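## Task

Take the foam block off the desk and set it on the top surface of the low shelf beneath the PACKING sign. The robot must not tip over or be left leaning, or the task fails. The block has to stay there without the robot supporting it.

## Robot and tools

ROBOT. A Hello Robot Stretch 3 in a physics simulation. It has a two-wheeled base, a lift that rides up a mast, and one telescoping arm that reaches out to the robot's right. A wrist (yaw, pitch, roll) and a gripper are on the arm, and a pan/tilt head is on the mast. To move the gripper forward or back, you drive the base. The base is 0.33 m long and 0.34 m wide. It pivots about the point midway between its wheels, 0.05 m behind its front edge. With the arm in and the wrist folded, the wrist reaches up to 0.06 m past the right side, and a spin sweeps a 0.28 m radius. An unfolded, level wrist reaches beyond that. A loose object may occasionally be nudged by something else.

FRAMES. Base frame: origin on the floor between the drive wheels, x forward, y left, z up, in metres. hand_pose is reported in this frame at the point where the closed fingertips meet. With all wrist joints at 0, its x axis is up, y runs back along the arm toward the mast, and z points to the robot's rear. The fingertips are round pads 0.04 m wide, and they sit slightly nearer the wrist when fully open. The odometry frame is the base frame as it was when the scene began.

execute_actions. The argument "actions" is a list holding one action or none. An empty list only returns state and pictures. An action may contain:
- "base": exactly one relative move, measured from the base position in the latest reported state. {"translate_m": d} drives straight d metres, forward positive, range -1 to 1. {"rotate_rad": d} spins in place by d radians, left (counter-clockwise seen from above) positive, range -3.2 to 3.2. The base cannot move sideways.
- "joints": absolute targets by name. Ranges, with the done-tolerance in brackets: lift_m 0 to 1.1 m (±0.004), the arm's height. arm_m 0 to 0.52 m (±0.004), the extension. wrist_yaw_rad -1.345 to 4.42 (±0.02): 0 is along the arm, positive turns toward the front, and 3.0 folds over the base. wrist_pitch_rad -1.57 to 0.451 (±0.05): 0 is level, negative tips the fingertips down. wrist_roll_rad -2.911 to 2.911 (±0.02): 0 puts the fingers side by side and level. gripper_m -0.089 to 0.179 (±0.004), larger is wider. The real fingertip gap is about 0.007 less when almost shut and 0.025 less when fully open, and it is 0 under 0.007. head_pan_rad -3.953 to 1.73 (±0.02): 0 faces forward, positive turns left, -1.57 faces along the arm. head_tilt_rad -1.53 to 0.419 (±0.02): 0 is level, negative looks down.
- "contact_limits": {"arm_m": effort percent, 1 to 100}. The arm halts (contact_stop) when its effort reaches about that value, or its negative when retracting. This also caps its holding force until the next action. Values that are too low stop it immediately, and values above the maximum are cut down to it.
All motions in an action start together, and none lasts over 15 s. A joint or base left out may keep pushing toward an earlier target. An unknown key or out-of-range number rejects the whole call and nothing moves. "cameras" picks images: head_camera, nav_camera, wrist_camera or all. Omitted or null means all, and [] means none. If a result reports a stop, the remaining calls in that same reply are skipped.

Other tools. wait {seconds: 0 to 10} lets the scene run without new commands and returns state and images. zoom_image {camera, region:[x0,y0,x1,y1]} gives a closer view of that camera's latest full image, in pixels from the top-left, up to 504x504. The image sizes are head_camera 896x504, nav_camera 672x504 (fisheye) and wrist_camera 644x364. finished_scene {scene: number of the current scene} is final. It reports success and loads the next task. Only call it when the object rests on its own.

RESULTS. base_status and joint_status tell how each motion ended. "done" for the base means the wheels turned as commanded, even if they slipped. "off_target" means it stopped short and may still be pushing. After contact_stop, time_out or torque_fault, the old target is dropped. The arm and lift halt on firm contact and then go slack until commanded again. A slack lift can sag under load, and closing the fingers on a surface lifts it. The base, wrist and head have no contact stop. A wrist servo that strains for several seconds switches off for 10 s (torque_fault). on_its_own lists things not commanded by this call, and "held at" there means the held target. motor_effort is a percent of the maximum, with the peak in brackets. It is noisy and biased, so a rest effort out of range suggests a load or push. Positive wheel effort pushes forward. lidar_m gives 12 distances from the base origin, one per 30° sector. Sector 1 is ahead and they run counter-clockwise, so 4 is left, 7 behind and 10 right. "-" means nothing seen. The lidar plane is 0.17 m high and covers 0.15 to 12 m, and it misses glass and thin legs. With the lift low, parts of sectors 5, 6, 9 and 10 are hidden. wrist_depth_mm and head_depth_mm are 7x7 grids of median depth (45-1000 mm and 280-4000 mm). base_odometry counts wheel turns, so slip shows up as travel. turned_by_wheels and turned_by_imu give the turn since the last result. base_tilt (degrees, forward/right positive) has a fixed bias of up to about 4°.

GOOD PRACTICE. The base goes fast only when stowed: lift_m under 0.30, arm_m under 0.03 and wrist_yaw_rad over 2.54. To grip, command gripper_m below the object's width. To let go, open at least 0.02 past the contact value. Readings do not confirm a grasp, so check the images. Fold or unfold the wrist only with lift_m 0.32-0.95, wrist_pitch_rad -0.4 and roll near 0. Once folded, the lift may go down to 0.25. With wrist_yaw_rad under -0.4, keep the pitch at -0.5 or lower. Above roughly 0.45 m, pushing the arm into something solid can tip the robot, and more so after a prior contact_stop or with a raised contact limit. Never drive while the gripper is caught on something fixed. If the base snags or leans, reverse in small steps, free the gripper, and lower lift_m to about 0.2. Avoid drops, slams and hard shoves, and act quickly, since robot motion time matters.

Each tool is called after "Call:" as a command line: name --argument value for each argument, lists and objects as JSON in quotes; but a table of rows of numbers goes row by row, as --pt "numbers of a row", without its own name.

## Session

Call:
execute_actions --actions '[]'

Scene clock: 0.00 s.
base_odometry: x=+0.000 y=+0.000 heading=+0.000 (m, m, rad; odometry frame)
turned_by_wheels: +0.000 (rad since the last result)
turned_by_imu: +0.000 (rad since the last result)
base_tilt: forward=+1.7 right=+0.1 (deg)
lidar_m: 0.83 0.72 1.04 1.02 1.82 0.91 0.65 0.63 0.65 1.58 1.49 1.55
head_depth_mm: 1544 1537 1522 1524 1510 1506 1504 / 1429 1421 1420 1410 1400 1400 1396 / 1334 1323 1323 1324 1317 1311 1306 / 1252 1251 1241 1239 1235 1231 1228 / 1176 1177 1169 1164 1164 1157 1154 / 1111 1108 1106 1103 1097 1094 1094 / 1055 1051 1048 1046 1042 1037 1038
base_status: not commanded
joint_positions: lift_m=+0.375 arm_m=-0.002 wrist_yaw_rad=+2.925 wrist_pitch_rad=-0.478 wrist_roll_rad=+0.001 gripper_m=+0.037 head_pan_rad=+0.011 head_tilt_rad=-0.013
joint_status: not commanded
motor_effort: left_wheel=+1 right_wheel=-1 lift_m=+29 arm_m=-1 wrist_yaw_rad=+0 wrist_pitch_rad=+6 wrist_roll_rad=+0 gripper_m=+0 head_pan_rad=+1 head_tilt_rad=+2 (%)
hand_pose: x=+0.0252 y=+0.0680 z=+0.3745 quat_wxyz=(+0.241, +0.701, +0.093, +0.665) (m; base frame)
wrist_depth_mm: - - - - - 798 615 / - - - - - - 638 / 995 - - - 945 840 823 / 773 787 792 805 828 766 710 / 653 639 - 670 692 692 638 / 563 563 - 565 571 577 580 / 489 - - 499 503 501 511
pictures: head_camera (sideways: a quarter turn clockwise sets it upright), nav_camera (sideways: a quarter turn counterclockwise sets it upright), wrist_camera
Images, in order (width x height): head_camera 896x504, nav_camera 672x504, wrist_camera 644x364.

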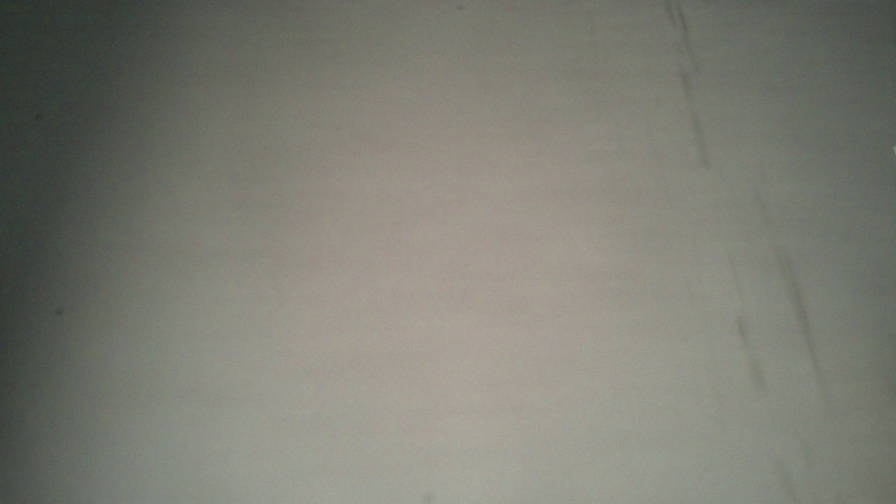

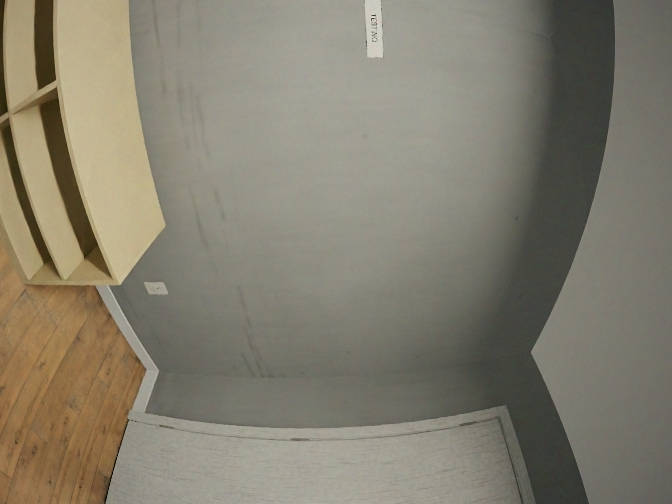

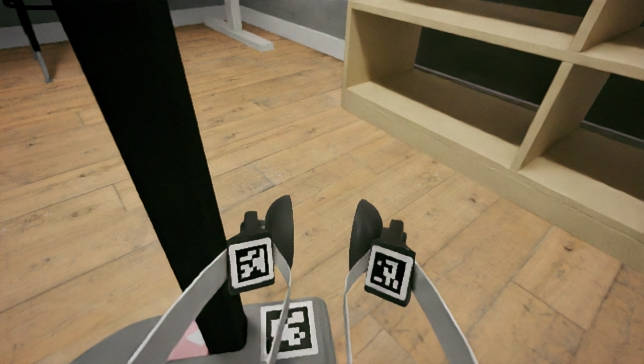

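Call:
zoom_image --camera "nav_camera" --region '[300, 0, 460, 100]'

Call:
execute_actions --actions '[{"joints": {"head_pan_rad": 1.0, "head_tilt_rad": -0.5}}]' --cameras '["head_camera", "nav_camera"]'

Region (300, 0, 460, 100) of nav_camera's 672x504 image, scaled by 3.150, with more detail than that image has; it fills the top 315 rows of this view, and the rest is white.

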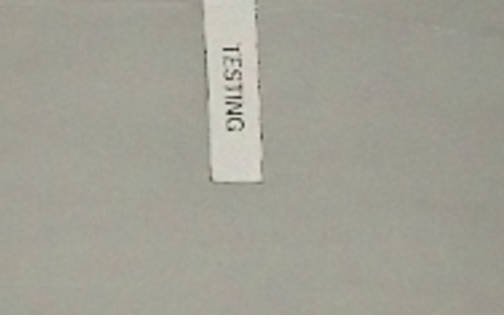

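Scene clock: 6.87 s.
base_odometry: x=+0.000 y=+0.000 heading=+0.000 (m, m, rad; odometry frame)
turned_by_wheels: +0.000 (rad since the last result)
turned_by_imu: +0.001 (rad since the last result)
base_tilt: forward=+1.7 right=+0.1 (deg)
lidar_m: 0.84 0.72 1.04 1.02 1.82 0.91 0.66 0.63 0.65 1.59 1.49 1.55
head_depth_mm: 906 970 1046 1137 1089 945 1044 / 940 1011 1096 1187 1090 948 1071 / 977 1056 1146 1253 1097 1136 1217 / 1020 1103 1200 1302 1103 1176 1275 / 1063 1154 1262 1357 1146 1257 1319 / 1107 1206 1329 1465 1201 1295 1355 / 1163 1266 1411 1574 1734 1612 1373
base_status: not commanded
joint_positions: lift_m=+0.375 arm_m=-0.002 wrist_yaw_rad=+2.925 wrist_pitch_rad=-0.478 wrist_roll_rad=+0.001 gripper_m=+0.037 head_pan_rad=+0.993 head_tilt_rad=-0.494
joint_status: all done
motor_effort: left_wheel=+1(1) right_wheel=-1(0) lift_m=+27(27) arm_m=-1(0) wrist_yaw_rad=+1(1) wrist_pitch_rad=+6(6) wrist_roll_rad=+0(0) gripper_m=+0(0) head_pan_rad=+3(27) head_tilt_rad=-3(29) (%)
hand_pose: x=+0.0252 y=+0.0680 z=+0.3745 quat_wxyz=(+0.241, +0.701, +0.093, +0.665) (m; base frame)
wrist_depth_mm: - - - - - 788 615 / - - - - - - 636 / - - - - 933 840 838 / 782 788 798 791 813 760 704 / 652 662 - 670 681 673 634 / 557 560 - 573 572 575 588 / 491 - - 497 497 510 513
pictures: head_camera (sideways: a quarter turn clockwise sets it upright), nav_camera (sideways: a quarter turn counterclockwise sets it upright)
camera_calibration (this result's frames):
head_camera: T_world_to_cam=[[-0.281313, -0.372287, -0.884458, 1.17215], [-0.840521, 0.540306, 0.0399123, -0.046346], [0.463019, 0.754634, -0.46491, 0.561524], [0, 0, 0, 1]] pos_world=[0.0307891, 0.0376712, 1.29962]
nav_camera: T_world_to_cam=[[0.287032, 0.381669, 0.878602, -1.10079], [0.804025, -0.594579, -0.00438039, 0.0531231], [0.520726, 0.707676, -0.477534, 0.579003], [0, 0, 0, 1]] pos_world=[-0.0282522, 0.0419774, 1.24388]
Images, in order (width x height): head_camera 896x504, nav_camera 672x504.

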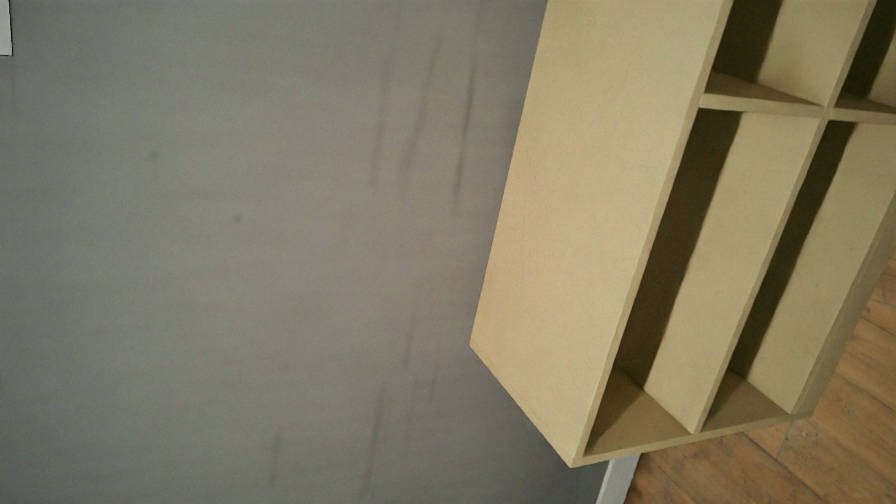

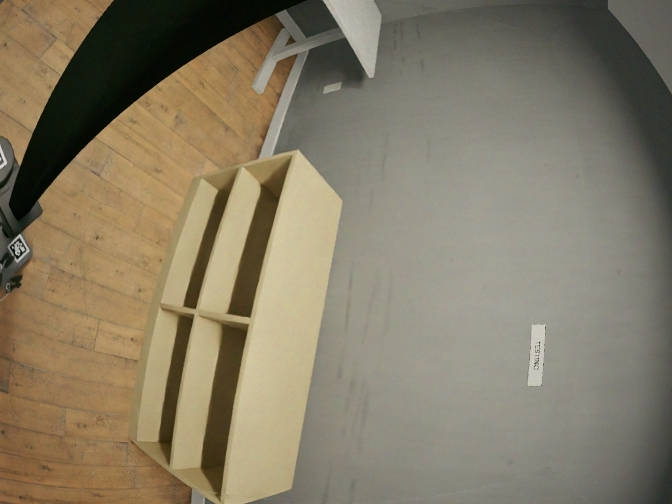

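Call:
execute_actions --actions '[{"joints": {"head_pan_rad": 1.73, "head_tilt_rad": -0.4}}]' --cameras '["head_camera", "nav_camera"]'

Call:
execute_actions --actions '[{"joints": {"head_pan_rad": -1.5, "head_tilt_rad": -0.3}}]' --cameras '["head_camera", "nav_camera"]'

Call:
execute_actions --actions '[{"joints": {"head_pan_rad": -3.0, "head_tilt_rad": -0.3}}]' --cameras '["head_camera", "nav_camera"]'

Scene clock: 16.03 s.
base_odometry: x=+0.000 y=+0.000 heading=+0.000 (m, m, rad; odometry frame)
turned_by_wheels: +0.000 (rad since the last result)
turned_by_imu: +0.001 (rad since the last result)
base_tilt: forward=+1.7 right=+0.1 (deg)
lidar_m: 0.83 0.72 1.04 1.02 1.82 0.91 0.66 0.63 0.65 1.59 1.49 1.55
head_depth_mm: 1452 1525 1606 1691 1776 1720 1333 / 1673 1775 1872 1939 2060 1784 1447 / 1958 2089 2195 2227 2252 1788 1447 / 2126 2251 2373 2129 2255 1801 1455 / 2032 2161 2268 1885 2358 1802 1460 / 1973 2076 2187 1773 2273 1808 1495 / 1901 1991 2130 1698 - - -
base_status: not commanded
joint_positions: lift_m=+0.375 arm_m=-0.002 wrist_yaw_rad=+2.925 wrist_pitch_rad=-0.478 wrist_roll_rad=+0.001 gripper_m=+0.037 head_pan_rad=+1.723 head_tilt_rad=-0.409
joint_status: all done
motor_effort: left_wheel=+1(1) right_wheel=-1(1) lift_m=+28(27) arm_m=-1(1) wrist_yaw_rad=+0(0) wrist_pitch_rad=+6(6) wrist_roll_rad=+0(0) gripper_m=+0(1) head_pan_rad=+3(27) head_tilt_rad=+4(14) (%)
hand_pose: x=+0.0252 y=+0.0680 z=+0.3745 quat_wxyz=(+0.241, +0.701, +0.093, +0.665) (m; base frame)
wrist_depth_mm: - - - - - 799 613 / - - - - - - 630 / 975 - - - 936 838 817 / 760 772 798 821 806 762 718 / 641 649 - 670 679 674 643 / 562 562 - 568 567 578 582 / 486 - - 495 502 510 509
pictures: head_camera (sideways: a quarter turn clockwise sets it upright), nav_camera (sideways: a quarter turn counterclockwise sets it upright)
camera_calibration (this result's frames):
head_camera: T_world_to_cam=[[0.0270865, -0.389581, -0.920594, 1.21741], [-0.986143, -0.161201, 0.0392029, -0.0445385], [-0.163674, 0.906775, -0.388549, 0.465981], [0, 0, 0, 1]] pos_world=[-0.000627989, 0.0445615, 1.30354]
nav_camera: T_world_to_cam=[[-0.0291506, 0.400836, 0.915686, -1.14724], [0.995558, 0.093687, -0.00931762, 0.0583832], [-0.0895227, 0.911347, -0.401787, 0.484159], [0, 0, 0, 1]] pos_world=[-0.0482235, 0.0131493, 1.24558]
Images, in order (width x height): head_camera 896x504, nav_camera 672x504.

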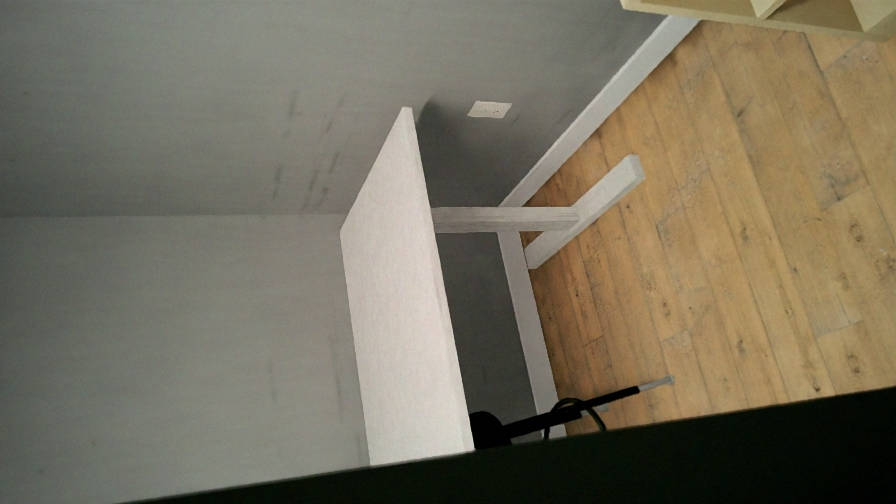

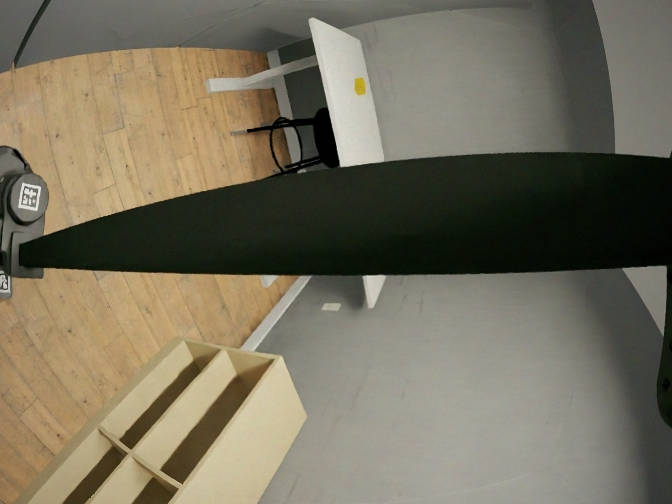

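Scene clock: 18.17 s.
base_odometry: x=+0.000 y=+0.000 heading=+0.000 (m, m, rad; odometry frame)
turned_by_wheels: +0.000 (rad since the last result)
turned_by_imu: +0.000 (rad since the last result)
base_tilt: forward=+1.7 right=+0.1 (deg)
lidar_m: 0.83 0.72 1.04 1.02 1.82 0.91 0.66 0.63 0.65 1.59 1.49 1.55
head_depth_mm: 1745 1843 1947 2069 2199 1999 1578 / 1652 1737 1833 1948 2066 2018 1577 / 1573 1648 1732 1833 1933 1969 1587 / 1498 1564 1636 1732 1820 1877 1598 / 1427 1486 1560 1640 1725 1807 1605 / 1365 1423 1485 1561 1634 1719 1611 / 1310 1358 1416 1480 1550 1633 1606
base_status: not commanded
joint_positions: lift_m=+0.375 arm_m=-0.002 wrist_yaw_rad=+2.925 wrist_pitch_rad=-0.478 wrist_roll_rad=+0.001 gripper_m=+0.037 head_pan_rad=-1.493 head_tilt_rad=-0.310
joint_status: all done
motor_effort: left_wheel=+1(1) right_wheel=-1(0) lift_m=+27(27) arm_m=-1(1) wrist_yaw_rad=+0(1) wrist_pitch_rad=+6(6) wrist_roll_rad=+0(0) gripper_m=+0(0) head_pan_rad=-3(28) head_tilt_rad=+4(14) (%)
hand_pose: x=+0.0252 y=+0.0680 z=+0.3745 quat_wxyz=(+0.241, +0.701, +0.093, +0.665) (m; base frame)
wrist_depth_mm: - - - - - 790 615 / - - - - - - 635 / 952 - - - 944 819 853 / 772 798 817 810 816 769 699 / 648 651 - 664 700 679 638 / 560 555 - 574 567 580 587 / 490 - - 494 499 504 510
pictures: head_camera (sideways: a quarter turn clockwise sets it upright), nav_camera (sideways: a quarter turn counterclockwise sets it upright)
camera_calibration (this result's frames):
head_camera: T_world_to_cam=[[0.00899758, 0.297977, -0.954531, 1.26182], [0.995057, 0.0917376, 0.0380174, -0.0550855], [0.0988946, -0.950155, -0.295679, 0.343516], [0, 0, 0, 1]] pos_world=[0.00948802, -0.0445479, 1.30811]
nav_camera: T_world_to_cam=[[-0.00773696, -0.309781, 0.950777, -1.19318], [-0.999665, -0.0211018, -0.0150102, 0.0779667], [0.024713, -0.950574, -0.309514, 0.363378], [0, 0, 0, 1]] pos_world=[0.0597289, -0.0225598, 1.24808]
Images, in order (width x height): head_camera 896x504, nav_camera 672x504.

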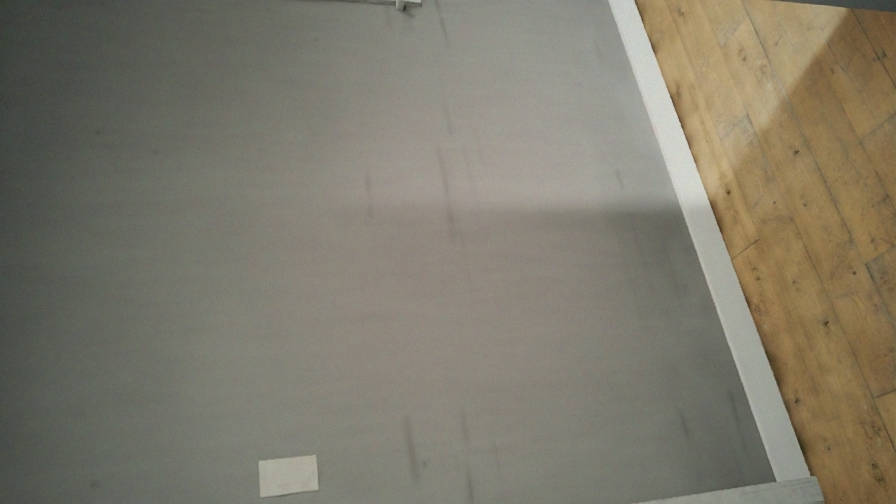

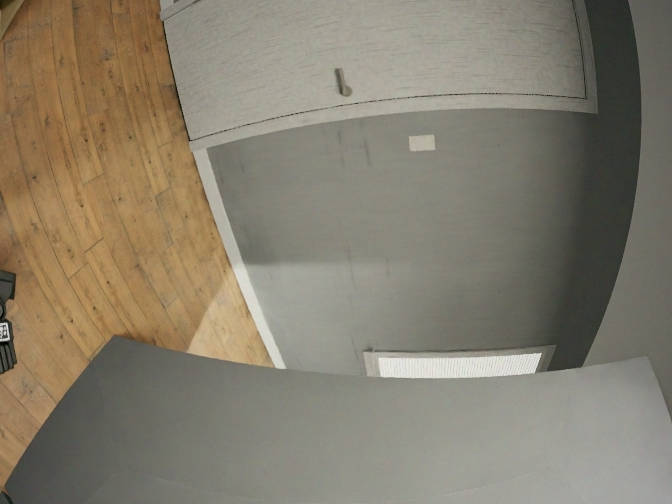

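Scene clock: 19.50 s.
base_odometry: x=+0.000 y=+0.000 heading=+0.000 (m, m, rad; odometry frame)
turned_by_wheels: +0.000 (rad since the last result)
turned_by_imu: +0.000 (rad since the last result)
base_tilt: forward=+1.7 right=+0.1 (deg)
lidar_m: 0.83 0.72 1.04 1.02 1.82 0.91 0.66 0.63 0.65 1.59 1.49 1.54
head_depth_mm: 659 695 736 781 833 893 961 / 631 663 700 741 785 837 899 / 607 639 673 709 750 797 848 / 581 608 639 672 710 752 799 / 558 583 611 642 677 715 758 / 537 561 587 615 647 681 721 / 518 540 564 590 620 651 685
base_status: not commanded
joint_positions: lift_m=+0.375 arm_m=-0.002 wrist_yaw_rad=+2.925 wrist_pitch_rad=-0.478 wrist_roll_rad=+0.001 gripper_m=+0.037 head_pan_rad=-2.993 head_tilt_rad=-0.310
joint_status: all done
motor_effort: left_wheel=+1(1) right_wheel=-1(1) lift_m=+27(27) arm_m=-1(1) wrist_yaw_rad=+1(1) wrist_pitch_rad=+6(6) wrist_roll_rad=+0(0) gripper_m=+0(0) head_pan_rad=-3(29) head_tilt_rad=+4(5) (%)
hand_pose: x=+0.0252 y=+0.0680 z=+0.3745 quat_wxyz=(+0.241, +0.701, +0.093, +0.665) (m; base frame)
wrist_depth_mm: - - - - - 800 618 / - - - - - - 636 / 976 - - - 940 826 818 / 773 787 802 808 816 749 699 / 641 650 - 663 684 689 631 / 554 565 - 571 578 576 587 / 484 - - 497 493 506 507
pictures: head_camera (sideways: a quarter turn clockwise sets it upright), nav_camera (sideways: a quarter turn counterclockwise sets it upright)
camera_calibration (this result's frames):
head_camera: T_world_to_cam=[[0.297865, 0.0121018, -0.954531, 1.26006], [0.161892, -0.986076, 0.0380174, -0.0500032], [-0.94078, -0.165855, -0.295677, 0.349856], [0, 0, 0, 1]] pos_world=[-0.0380966, -0.00653055, 1.30811]
nav_camera: T_world_to_cam=[[-0.309551, -0.0141942, 0.950777, -1.19133], [-0.091759, 0.995668, -0.0150102, 0.0724286], [-0.946445, -0.0918888, -0.309512, 0.3693], [0, 0, 0, 1]] pos_world=[-0.0126099, -0.0550903, 1.24808]
Images, in order (width x height): head_camera 896x504, nav_camera 672x504.

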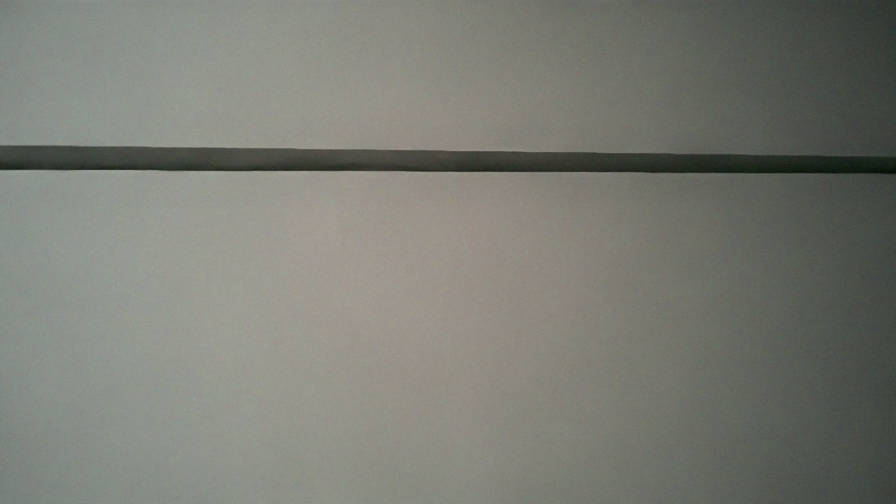

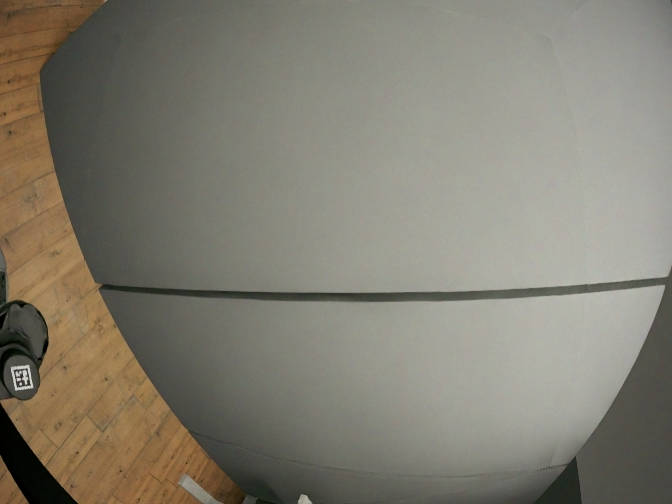

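Call:
execute_actions --actions '[{"joints": {"head_pan_rad": 0.0, "head_tilt_rad": -0.35, "lift_m": 0.28}}]' --cameras '[]'

Call:
execute_actions --actions '[{"base": {"rotate_rad": 2.15}}]' --cameras '["head_camera", "nav_camera"]'

Scene clock: 45.97 s.
base_odometry: x=+0.000 y=+0.000 heading=+0.000 (m, m, rad; odometry frame)
turned_by_wheels: +0.000 (rad since the last result)
turned_by_imu: +0.001 (rad since the last result)
base_tilt: forward=+1.7 right=+0.1 (deg)
lidar_m: 0.84 0.72 1.04 1.02 1.82 0.91 0.66 0.63 0.65 1.58 1.49 1.54
head_depth_mm: 1353 1445 1540 1664 1795 1839 1514 / 1265 1347 1436 1528 1642 1743 1523 / 1189 1257 1327 1421 1509 1621 1527 / 1122 1183 1251 1321 1400 1033 1069 / 1057 1112 1171 1230 1297 1037 1072 / 1005 1050 1104 1158 1221 1042 1045 / 954 996 1044 1092 1155 1047 876
base_status: not commanded
joint_positions: lift_m=+0.280 arm_m=-0.002 wrist_yaw_rad=+2.925 wrist_pitch_rad=-0.478 wrist_roll_rad=+0.001 gripper_m=+0.037 head_pan_rad=-0.007 head_tilt_rad=-0.346
joint_status: all done
motor_effort: left_wheel=+1(1) right_wheel=-1(0) lift_m=+19(26) arm_m=-1(0) wrist_yaw_rad=+1(1) wrist_pitch_rad=+6(6) wrist_roll_rad=+0(0) gripper_m=+0(0) head_pan_rad=+2(29) head_tilt_rad=-2(8) (%)
hand_pose: x=+0.0252 y=+0.0680 z=+0.2798 quat_wxyz=(+0.241, +0.701, +0.093, +0.665) (m; base frame)
wrist_depth_mm: - - - - - 975 685 / - - - - 972 932 773 / 795 - 812 823 810 729 694 / 633 632 650 662 656 671 606 / 530 532 - 545 561 556 563 / 465 - - 462 461 476 474 / - - - - 408 410 415
pictures: none
No camera images: the call's "cameras" was empty. Leave "cameras" out to get every camera's image.

Scene clock: 48.70 s.
base_odometry: x=+0.000 y=+0.000 heading=+2.150 (m, m, rad; odometry frame)
turned_by_wheels: +2.150 (rad since the last result)
turned_by_imu: +2.099 (rad since the last result)
base_tilt: forward=+1.7 right=+0.1 (deg)
lidar_m: 1.82 0.88 0.65 0.63 0.65 1.57 1.49 1.55 0.84 0.72 1.02 1.59
head_depth_mm: 1948 2048 2161 1886 2426 1914 1521 / 1936 2049 2175 1910 2409 1907 1523 / 1938 2050 2179 1777 2258 1920 1532 / 1935 2059 2178 1798 2276 1931 1537 / 1949 2036 2168 1808 2409 1948 1542 / 1931 2054 2170 1825 2372 1944 1550 / 1940 2021 2027 1877 1968 1823 1552
base_status: done
joint_positions: lift_m=+0.280 arm_m=-0.002 wrist_yaw_rad=+2.925 wrist_pitch_rad=-0.478 wrist_roll_rad=+0.001 gripper_m=+0.037 head_pan_rad=-0.007 head_tilt_rad=-0.346
joint_status: not commanded
motor_effort: left_wheel=-3(10) right_wheel=+3(13) lift_m=+18(18) arm_m=-1(1) wrist_yaw_rad=+0(0) wrist_pitch_rad=+6(6) wrist_roll_rad=+0(0) gripper_m=+0(0) head_pan_rad=+2(3) head_tilt_rad=-2(2) (%)
hand_pose: x=+0.0252 y=+0.0679 z=+0.2798 quat_wxyz=(+0.241, +0.701, +0.093, +0.665) (m; base frame)
wrist_depth_mm: 561 - 591 623 656 662 697 / 621 - 663 676 719 746 783 / 685 - 739 747 791 811 850 / 645 632 654 657 666 669 685 / 524 538 - 540 565 545 568 / 463 - - 467 457 474 474 / - - - - 407 411 415
pictures: head_camera (sideways: a quarter turn clockwise sets it upright), nav_camera (sideways: a quarter turn counterclockwise sets it upright)
camera_calibration (this result's frames):
head_camera: T_world_to_cam=[[-0.33041, 0.0344858, -0.943207, 1.24911], [-0.00559318, 0.999243, 0.038494, -0.0496001], [0.943821, 0.0179943, -0.329967, 0.382986], [0, 0, 0, 1]] pos_world=[0.0509695, -0.000405511, 1.30645]
nav_camera: T_world_to_cam=[[0.342135, -0.0342304, 0.939027, -1.17997], [-0.0643019, -0.997847, -0.0129461, 0.0695732], [0.937448, -0.055952, -0.343599, 0.40217], [0, 0, 0, 1]] pos_world=[0.031168, 0.0515348, 1.24711]
Images, in order (width x height): head_camera 896x504, nav_camera 672x504.

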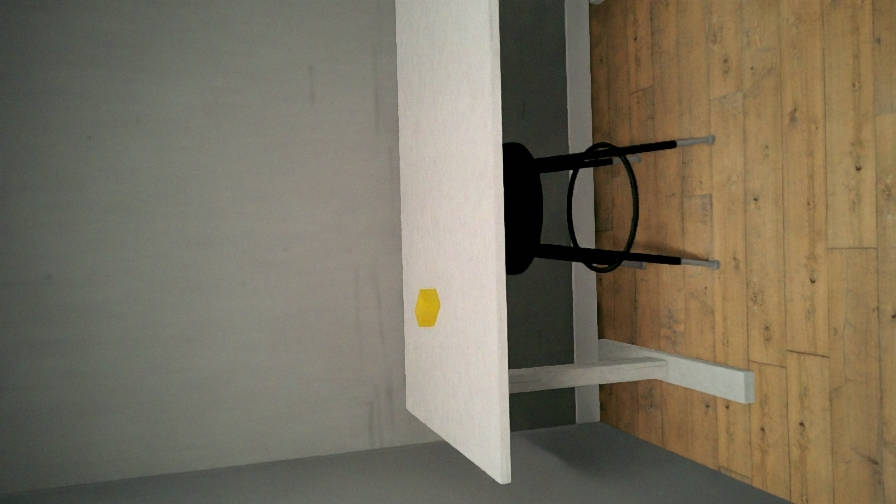

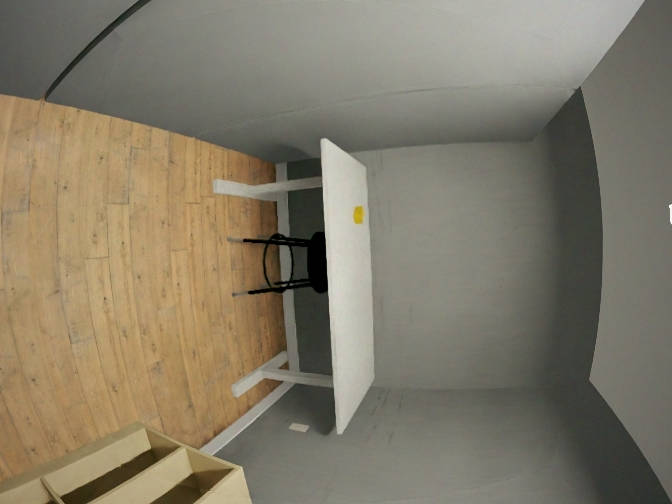

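Call:
execute_actions --actions '[{"base": {"rotate_rad": 0.22}}]' --cameras '[]'

Call:
execute_actions --actions '[{"base": {"translate_m": 1.0}, "joints": {"head_tilt_rad": -0.6}}]' --cameras '["head_camera", "nav_camera"]'

Scene clock: 90.40 s.
base_odometry: x=+0.000 y=+0.000 heading=+2.370 (m, m, rad; odometry frame)
turned_by_wheels: +0.220 (rad since the last result)
turned_by_imu: +0.215 (rad since the last result)
base_tilt: forward=+1.7 right=+0.1 (deg)
lidar_m: 1.33 0.74 0.63 0.63 0.71 1.49 1.50 0.84 0.89 0.72 1.02 1.64
head_depth_mm: 1875 1973 2087 1747 2043 1847 1523 / 1912 2019 2145 1760 2257 1915 1523 / 1953 2057 2178 1854 2448 1926 1529 / 1990 2092 2219 1937 2457 1938 1541 / 1846 1900 1945 1881 2036 1870 1529 / 1423 1444 1475 1497 1541 1563 1504 / 1151 1173 1189 1209 1225 1243 1268
base_status: done
joint_positions: lift_m=+0.280 arm_m=-0.002 wrist_yaw_rad=+2.925 wrist_pitch_rad=-0.478 wrist_roll_rad=+0.001 gripper_m=+0.037 head_pan_rad=-0.007 head_tilt_rad=-0.346
joint_status: not commanded
motor_effort: left_wheel=-2(10) right_wheel=+3(11) lift_m=+17(17) arm_m=-1(1) wrist_yaw_rad=+1(0) wrist_pitch_rad=+6(6) wrist_roll_rad=+0(0) gripper_m=+1(0) head_pan_rad=+2(2) head_tilt_rad=-2(2) (%)
hand_pose: x=+0.0252 y=+0.0679 z=+0.2798 quat_wxyz=(+0.241, +0.701, +0.093, +0.665) (m; base frame)
wrist_depth_mm: - - 636 606 596 590 578 / - - 705 680 652 641 629 / 791 - 765 744 740 726 697 / 643 639 647 660 650 669 674 / 529 539 - 545 566 560 555 / 468 - - 466 465 473 477 / - - - - 410 411 415
pictures: none
No camera images: the call's "cameras" was empty. Leave "cameras" out to get every camera's image.

Scene clock: 95.50 s.
base_odometry: x=-0.717 y=+0.698 heading=+2.370 (m, m, rad; odometry frame)
turned_by_wheels: +0.000 (rad since the last result)
turned_by_imu: +0.009 (rad since the last result)
base_tilt: forward=+1.7 right=+0.1 (deg)
lidar_m: 0.83 0.46 0.40 0.40 0.45 0.76 2.46 1.26 0.99 1.34 0.81 0.67
head_depth_mm: 1040 1138 1234 963 807 681 1241 / 1056 1160 1260 1037 809 701 1273 / 1078 1182 1289 1043 814 723 1277 / 1101 1210 1327 1046 817 727 1269 / 1086 1176 1245 1244 820 1317 1282 / 866 902 940 979 994 1012 1125 / 708 730 754 780 808 841 870
base_status: done
joint_positions: lift_m=+0.280 arm_m=-0.002 wrist_yaw_rad=+2.925 wrist_pitch_rad=-0.478 wrist_roll_rad=+0.001 gripper_m=+0.037 head_pan_rad=-0.007 head_tilt_rad=-0.593
joint_status: all done
motor_effort: left_wheel=-3(8) right_wheel=+4(10) lift_m=+19(18) arm_m=-1(1) wrist_yaw_rad=+0(1) wrist_pitch_rad=+6(6) wrist_roll_rad=+0(0) gripper_m=+0(0) head_pan_rad=+2(3) head_tilt_rad=-3(21) (%)
hand_pose: x=+0.0252 y=+0.0679 z=+0.2798 quat_wxyz=(+0.241, +0.701, +0.093, +0.665) (m; base frame)
wrist_depth_mm: 439 - 410 400 389 385 376 / 486 - 458 446 435 419 412 / 550 - 511 503 482 468 453 / 604 594 569 561 542 524 506 / 530 533 - 539 557 550 553 / 469 - - 463 464 477 471 / - - - - 407 412 416
pictures: head_camera (sideways: a quarter turn clockwise sets it upright), nav_camera (sideways: a quarter turn counterclockwise sets it upright)
camera_calibration (this result's frames):
head_camera: T_world_to_cam=[[-0.55116, 0.0359648, -0.833624, 1.1075], [0.00411994, 0.999176, 0.0403832, -0.0521063], [0.834389, 0.0188231, -0.550854, 0.671082], [0, 0, 0, 1]] pos_world=[0.050682, -0.000399671, 1.29501]
nav_camera: T_world_to_cam=[[0.561506, -0.0356989, 0.826702, -1.03479], [-0.0656386, -0.997842, 0.0014934, 0.0507809], [0.824865, -0.0551021, -0.562638, 0.687875], [0, 0, 0, 1]] pos_world=[0.0169682, 0.0516339, 1.24241]
Images, in order (width x height): head_camera 896x504, nav_camera 672x504.

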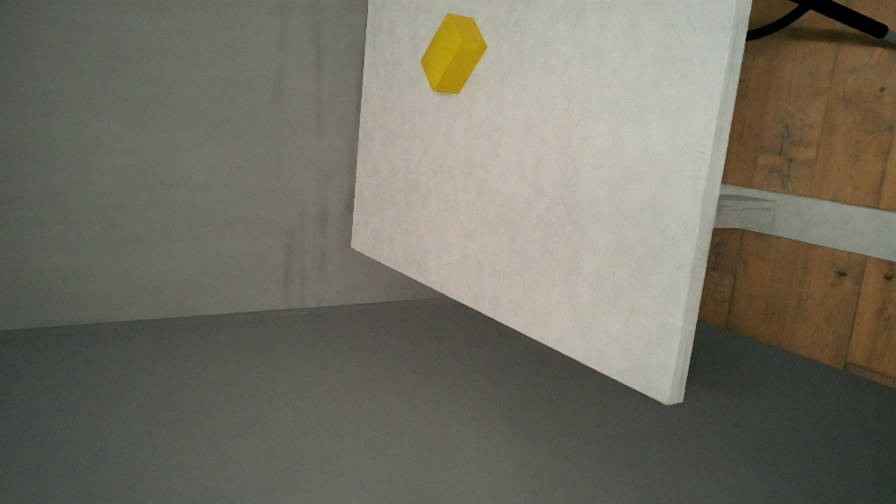

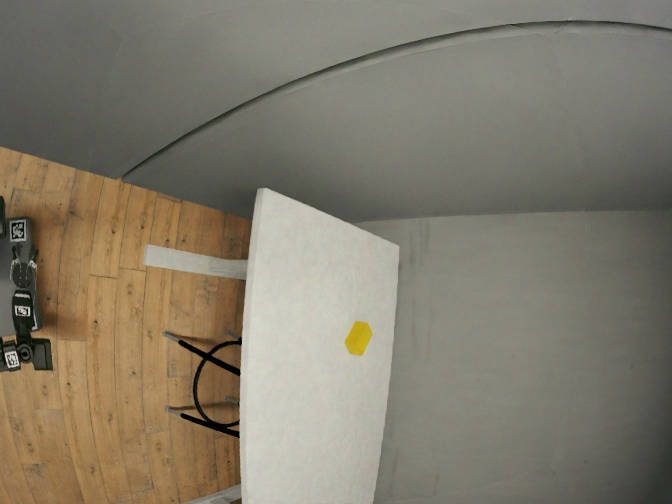

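Call:
zoom_image --camera "head_camera" --region '[380, 0, 540, 120]'

Region (380, 0, 540, 120) of head_camera's 896x504 image, scaled by 3.150, with more detail than that image has; it fills the top 378 rows of this view, and the rest is white.

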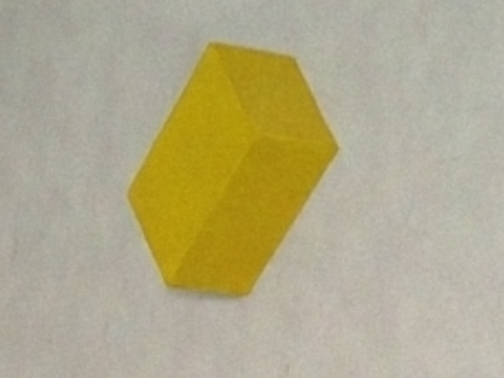

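Call:
execute_actions --actions '[{"base": {"translate_m": 0.10}}]' --cameras '[]'

Call:
execute_actions --actions '[{"base": {"rotate_rad": 1.37}, "joints": {"head_pan_rad": -1.4, "head_tilt_rad": -0.6}}]' --cameras '[]'

Call:
execute_actions --actions '[{"base": {"translate_m": -0.16}, "joints": {"lift_m": 0.9, "wrist_pitch_rad": -0.4}}]' --cameras '["head_camera", "nav_camera"]'

Scene clock: 140.13 s.
base_odometry: x=-0.788 y=+0.767 heading=+2.369 (m, m, rad; odometry frame)
turned_by_wheels: +0.000 (rad since the last result)
turned_by_imu: +0.001 (rad since the last result)
base_tilt: forward=+1.7 right=+0.1 (deg)
lidar_m: 0.73 0.44 0.37 0.37 0.43 0.72 2.56 1.34 1.04 1.36 0.75 0.59
head_depth_mm: 954 1047 1153 1032 806 664 601 / 975 1069 1176 1037 810 665 605 / 994 1091 1206 1042 816 667 1189 / 1015 1114 1234 1048 816 669 1214 / 1003 1090 1167 1216 822 672 1252 / 811 845 882 921 962 731 1042 / 662 685 709 733 759 787 816
base_status: done
joint_positions: lift_m=+0.280 arm_m=-0.002 wrist_yaw_rad=+2.925 wrist_pitch_rad=-0.478 wrist_roll_rad=+0.001 gripper_m=+0.037 head_pan_rad=-0.007 head_tilt_rad=-0.594
joint_status: not commanded
motor_effort: left_wheel=-3(8) right_wheel=+3(11) lift_m=+18(18) arm_m=-1(1) wrist_yaw_rad=+0(0) wrist_pitch_rad=+6(6) wrist_roll_rad=+0(0) gripper_m=+1(0) head_pan_rad=+3(2) head_tilt_rad=-3(3) (%)
hand_pose: x=+0.0252 y=+0.0679 z=+0.2798 quat_wxyz=(+0.241, +0.701, +0.093, +0.665) (m; base frame)
wrist_depth_mm: 412 - 389 380 375 368 356 / 455 - 432 426 410 405 387 / 510 - 482 469 447 445 434 / 583 577 541 528 518 499 478 / 525 533 - 546 552 535 531 / 461 - - 468 465 469 476 / - - - - 406 408 410
pictures: none
No camera images: the call's "cameras" was empty. Leave "cameras" out to get every camera's image.

Scene clock: 142.33 s.
base_odometry: x=-0.788 y=+0.767 heading=-2.544 (m, m, rad; odometry frame)
turned_by_wheels: +1.370 (rad since the last result)
turned_by_imu: +1.337 (rad since the last result)
base_tilt: forward=+1.7 right=+0.1 (deg)
lidar_m: 0.37 0.39 0.54 1.61 1.34 1.03 1.36 1.32 0.59 0.73 0.52 0.38
head_depth_mm: 967 1055 1161 1033 808 664 602 / 979 1072 1190 1039 810 666 1198 / 998 1099 1209 1040 816 667 1200 / 1015 1114 1230 1050 818 669 1219 / 1026 1118 1209 1259 819 673 1256 / 865 897 930 969 1002 693 1077 / 696 715 736 760 783 807 833
base_status: done
joint_positions: lift_m=+0.280 arm_m=-0.002 wrist_yaw_rad=+2.925 wrist_pitch_rad=-0.478 wrist_roll_rad=+0.001 gripper_m=+0.037 head_pan_rad=-1.393 head_tilt_rad=-0.594
joint_status: all done
motor_effort: left_wheel=-3(11) right_wheel=+3(12) lift_m=+18(18) arm_m=-1(1) wrist_yaw_rad=+0(0) wrist_pitch_rad=+6(6) wrist_roll_rad=+0(0) gripper_m=+0(0) head_pan_rad=-3(28) head_tilt_rad=-3(4) (%)
hand_pose: x=+0.0252 y=+0.0679 z=+0.2798 quat_wxyz=(+0.241, +0.701, +0.093, +0.665) (m; base frame)
wrist_depth_mm: - - - - 870 519 367 / - - - - 867 521 372 / 792 - 826 829 795 524 377 / 635 640 662 661 663 534 377 / 526 534 - 547 556 517 383 / 465 - - 468 464 465 387 / - - - - 404 411 391
pictures: none
No camera images: the call's "cameras" was empty. Leave "cameras" out to get every camera's image.

Scene clock: 148.80 s.
base_odometry: x=-0.656 y=+0.857 heading=-2.544 (m, m, rad; odometry frame)
turned_by_wheels: +0.000 (rad since the last result)
turned_by_imu: +0.000 (rad since the last result)
base_tilt: forward=+1.7 right=+0.1 (deg)
lidar_m: 0.53 0.56 0.77 2.55 1.23 0.89 1.20 1.18 0.65 0.55 0.74 0.55
head_depth_mm: 961 1055 1157 1035 808 664 - / 977 1072 1181 1036 812 666 - / 992 1093 1206 1041 814 686 - / 1012 1113 1234 1045 819 679 - / 1029 1132 1255 1052 821 672 1225 / 1049 1152 1265 1106 824 674 1257 / 1004 1035 1066 1094 827 677 1204
base_status: done
joint_positions: lift_m=+0.900 arm_m=-0.002 wrist_yaw_rad=+2.925 wrist_pitch_rad=-0.423 wrist_roll_rad=+0.001 gripper_m=+0.037 head_pan_rad=-1.393 head_tilt_rad=-0.594
joint_status: all done
motor_effort: left_wheel=-2(11) right_wheel=+2(7) lift_m=+36(36) arm_m=-1(1) wrist_yaw_rad=+0(1) wrist_pitch_rad=+9(9) wrist_roll_rad=+0(0) gripper_m=+0(0) head_pan_rad=-3(3) head_tilt_rad=-3(3) (%)
hand_pose: x=+0.0268 y=+0.0752 z=+0.9112 quat_wxyz=(+0.222, +0.703, +0.073, +0.671) (m; base frame)
wrist_depth_mm: - - - - - 737 532 / - - - - - 739 529 / - - - - - 747 531 / - - - - - 746 541 / - - - - - 773 543 / - - - - - 779 543 / - - - - - 800 549
pictures: head_camera (sideways: a quarter turn clockwise sets it upright), nav_camera (sideways: a quarter turn counterclockwise sets it upright)
camera_calibration (this result's frames):
head_camera: T_world_to_cam=[[-0.0658853, 0.548646, -0.833454, 1.10432], [0.982949, 0.179387, 0.040384, -0.0580782], [0.171668, -0.816583, -0.551111, 0.675459], [0, 0, 0, 1]] pos_world=[0.013892, -0.0438954, 1.295]
nav_camera: T_world_to_cam=[[0.0680458, -0.558765, 0.82653, -1.03155], [-0.992931, -0.118682, 0.00151148, 0.0564138], [0.0972498, -0.82079, -0.562891, 0.692643], [0, 0, 0, 1]] pos_world=[0.0588484, -0.00118542, 1.24241]
Images, in order (width x height): head_camera 896x504, nav_camera 672x504.

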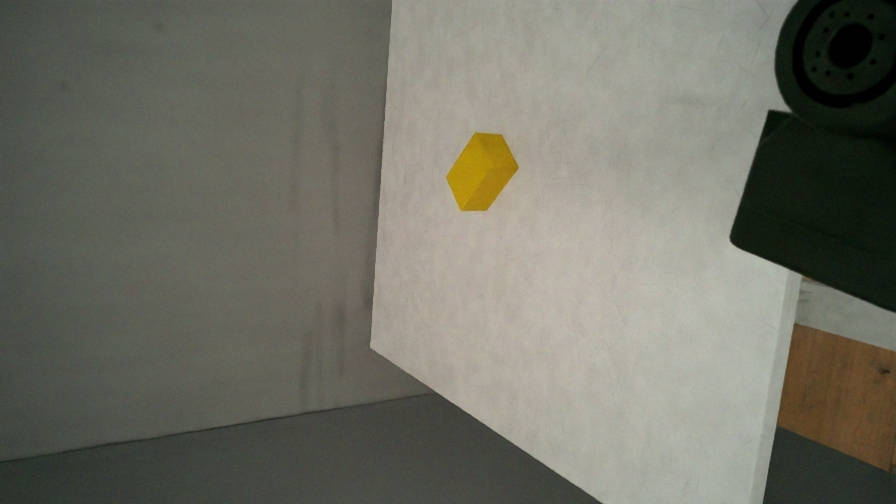

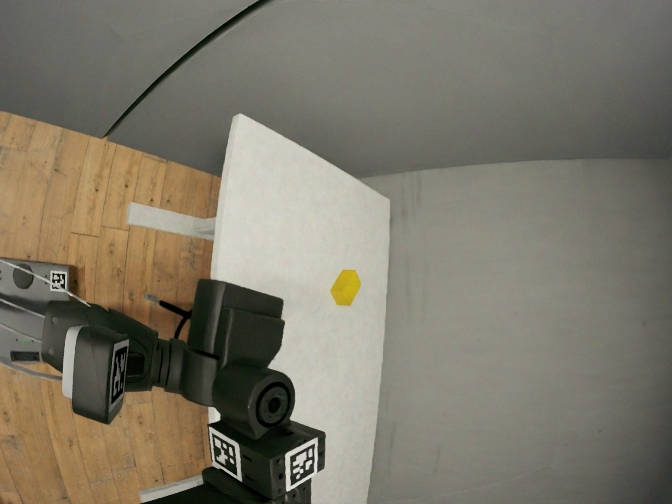

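Now unfold the wrist and zoom on the block.

Call:
execute_actions --actions '[{"joints": {"wrist_yaw_rad": 0.8, "gripper_m": 0.15}}]'

Call:
zoom_image --camera "head_camera" --region '[410, 110, 570, 230]'

Scene clock: 154.10 s.
base_odometry: x=-0.656 y=+0.857 heading=-2.544 (m, m, rad; odometry frame)
turned_by_wheels: +0.000 (rad since the last result)
turned_by_imu: +0.001 (rad since the last result)
base_tilt: forward=+1.7 right=+0.0 (deg)
lidar_m: 0.53 0.55 0.77 2.56 1.23 0.89 1.20 1.18 0.66 0.55 0.74 0.55
head_depth_mm: 964 1049 1156 1032 808 664 - / 979 1069 1180 1037 811 665 - / 993 1089 1205 1041 815 684 - / 1014 1109 1230 1044 817 - - / 1028 1135 1251 1054 820 690 1233 / 1045 1150 1260 1101 824 674 1260 / 1006 1035 1063 1099 826 676 1211
base_status: not commanded
joint_positions: lift_m=+0.900 arm_m=-0.002 wrist_yaw_rad=+0.803 wrist_pitch_rad=-0.423 wrist_roll_rad=+0.001 gripper_m=+0.150 head_pan_rad=-1.393 head_tilt_rad=-0.594
joint_status: all done
motor_effort: left_wheel=-2(2) right_wheel=+3(3) lift_m=+36(37) arm_m=-1(1) wrist_yaw_rad=-2(1) wrist_pitch_rad=+9(9) wrist_roll_rad=+0(0) gripper_m=+1(83) head_pan_rad=-2(3) head_tilt_rad=-3(3) (%)
hand_pose: x=+0.1395 y=-0.2990 z=+0.9112 quat_wxyz=(+0.694, +0.407, -0.578, +0.133) (m; base frame)
wrist_depth_mm: 346 385 452 551 700 816 697 / 359 418 491 602 779 876 730 / 379 459 534 678 806 737 714 / 406 495 588 540 553 564 542 / 434 480 630 446 443 465 445 / 463 589 729 397 375 - 383 / 534 621 858 - 325 325 332
pictures: head_camera (sideways: a quarter turn clockwise sets it upright), nav_camera (sideways: a quarter turn counterclockwise sets it upright), wrist_camera
camera_calibration (this result's frames):
head_camera: T_world_to_cam=[[-0.0658853, 0.548646, -0.833454, 1.10432], [0.982949, 0.179387, 0.040384, -0.0580782], [0.171668, -0.816583, -0.551111, 0.675459], [0, 0, 0, 1]] pos_world=[0.013892, -0.0438954, 1.295]
nav_camera: T_world_to_cam=[[0.0680458, -0.558765, 0.82653, -1.03155], [-0.992931, -0.118682, 0.00151148, 0.0564138], [0.0972498, -0.82079, -0.562891, 0.692643], [0, 0, 0, 1]] pos_world=[0.0588484, -0.00118542, 1.24241]
wrist_camera: T_world_to_cam=[[-0.670513, -0.740733, 0.0415691, -0.169356], [-0.448807, 0.36037, -0.817744, 0.94727], [0.59075, -0.566964, -0.574079, 0.440768], [0, 0, 0, 1]] pos_world=[0.0512024, -0.216916, 1.0347]
Images, in order (width x height): head_camera 896x504, nav_camera 672x504, wrist_camera 644x364.

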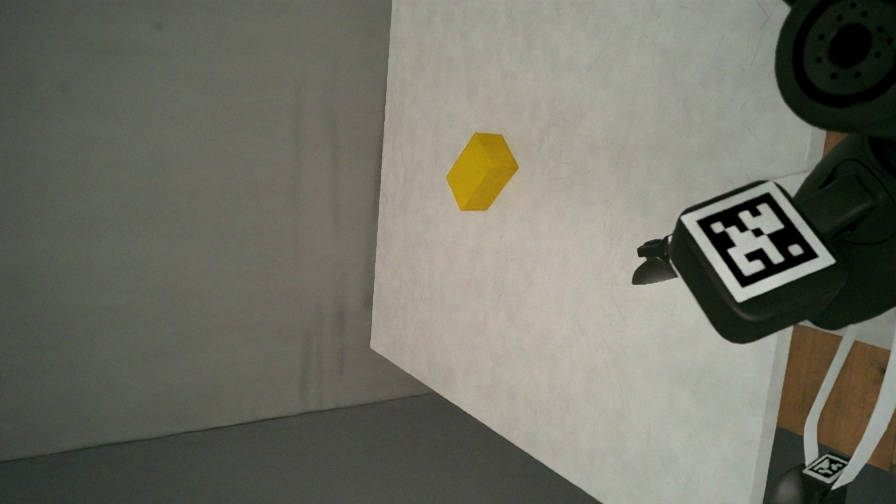

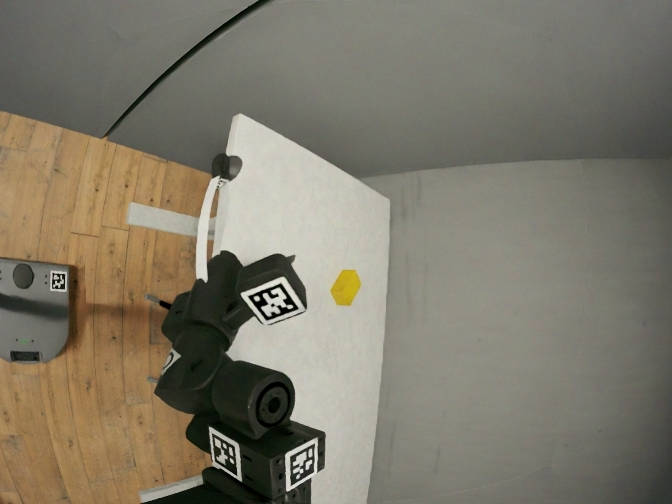

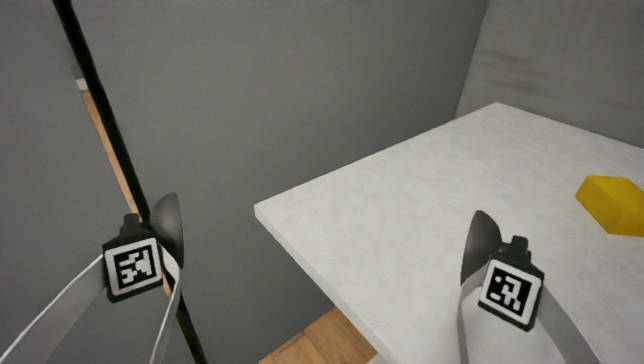

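Region (410, 110, 570, 230) of head_camera's 896x504 image, scaled by 3.150, with more detail than that image has; it fills the top 378 rows of this view, and the rest is white.

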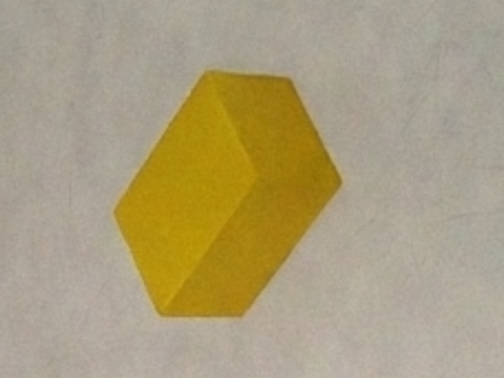

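Call:
execute_actions --actions '[{"base": {"translate_m": -0.073}, "joints": {"arm_m": 0.495}}]'

Scene clock: 175.07 s.
base_odometry: x=-0.596 y=+0.898 heading=-2.544 (m, m, rad; odometry frame)
turned_by_wheels: +0.000 (rad since the last result)
turned_by_imu: +0.000 (rad since the last result)
base_tilt: forward=+1.7 right=+0.0 (deg)
lidar_m: 0.60 0.63 0.88 2.56 1.19 0.82 1.13 1.13 0.62 0.54 0.78 0.62
head_depth_mm: 963 1037 1194 1032 806 663 602 / 974 1065 - 1037 812 666 605 / 994 1085 1178 1042 815 667 986 / 1008 1110 1218 1028 819 670 1224 / 1023 1127 1251 1052 821 672 1227 / 1044 1148 1269 1061 824 675 1255 / 1061 1138 1215 1184 826 677 1264
base_status: done
joint_positions: lift_m=+0.900 arm_m=+0.495 wrist_yaw_rad=+0.801 wrist_pitch_rad=-0.423 wrist_roll_rad=+0.001 gripper_m=+0.150 head_pan_rad=-1.393 head_tilt_rad=-0.594
joint_status: all done
motor_effort: left_wheel=-1(8) right_wheel=+3(4) lift_m=+36(36) arm_m=+5(7) wrist_yaw_rad=+0(2) wrist_pitch_rad=+9(9) wrist_roll_rad=+0(0) gripper_m=+0(0) head_pan_rad=-2(3) head_tilt_rad=-3(3) (%)
hand_pose: x=+0.1392 y=-0.7955 z=+0.9112 quat_wxyz=(+0.695, +0.406, -0.579, +0.133) (m; base frame)
wrist_depth_mm: 384 438 515 591 501 403 337 / 408 470 551 649 537 422 351 / 435 506 599 698 575 439 365 / 461 538 614 535 543 471 384 / 486 527 436 442 445 466 405 / 369 344 366 367 374 - 392 / 313 313 315 310 321 323 328
pictures: head_camera (sideways: a quarter turn clockwise sets it upright), nav_camera (sideways: a quarter turn counterclockwise sets it upright), wrist_camera
camera_calibration (this result's frames):
head_camera: T_world_to_cam=[[-0.0657793, 0.548659, -0.833454, 1.10432], [0.982984, 0.179197, 0.040384, -0.0580784], [0.17151, -0.816616, -0.551111, 0.67546], [0, 0, 0, 1]] pos_world=[0.0138836, -0.0438969, 1.295]
nav_camera: T_world_to_cam=[[0.0679379, -0.558779, 0.826529, -1.03155], [-0.992954, -0.11849, 0.00151148, 0.056414], [0.0970913, -0.820808, -0.562891, 0.692645], [0, 0, 0, 1]] pos_world=[0.0588481, -0.0011956, 1.24241]
wrist_camera: T_world_to_cam=[[-0.672296, -0.739114, 0.0415728, -0.535904], [-0.447868, 0.36138, -0.817814, 1.12682], [0.589434, -0.568432, -0.57398, 0.158379], [0, 0, 0, 1]] pos_world=[0.0510257, -0.713276, 1.03471]
Images, in order (width x height): head_camera 896x504, nav_camera 672x504, wrist_camera 644x364.

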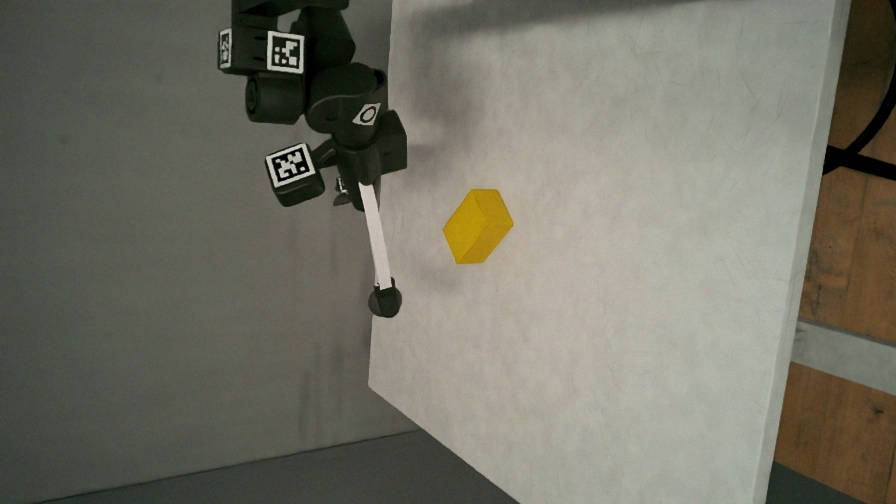

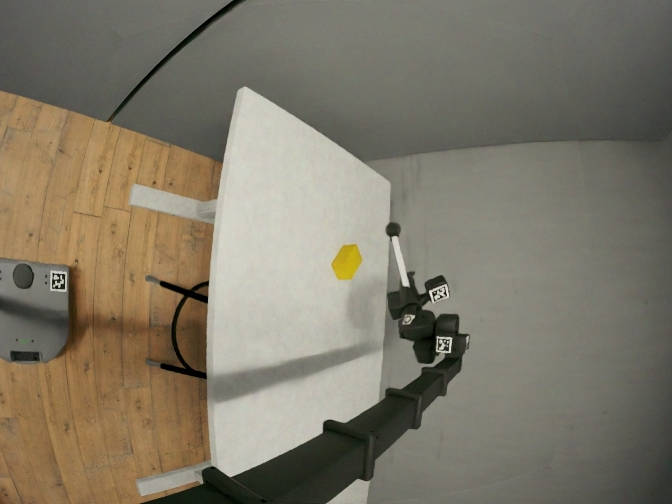

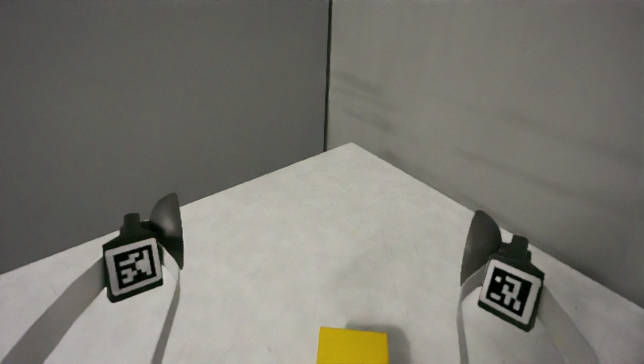

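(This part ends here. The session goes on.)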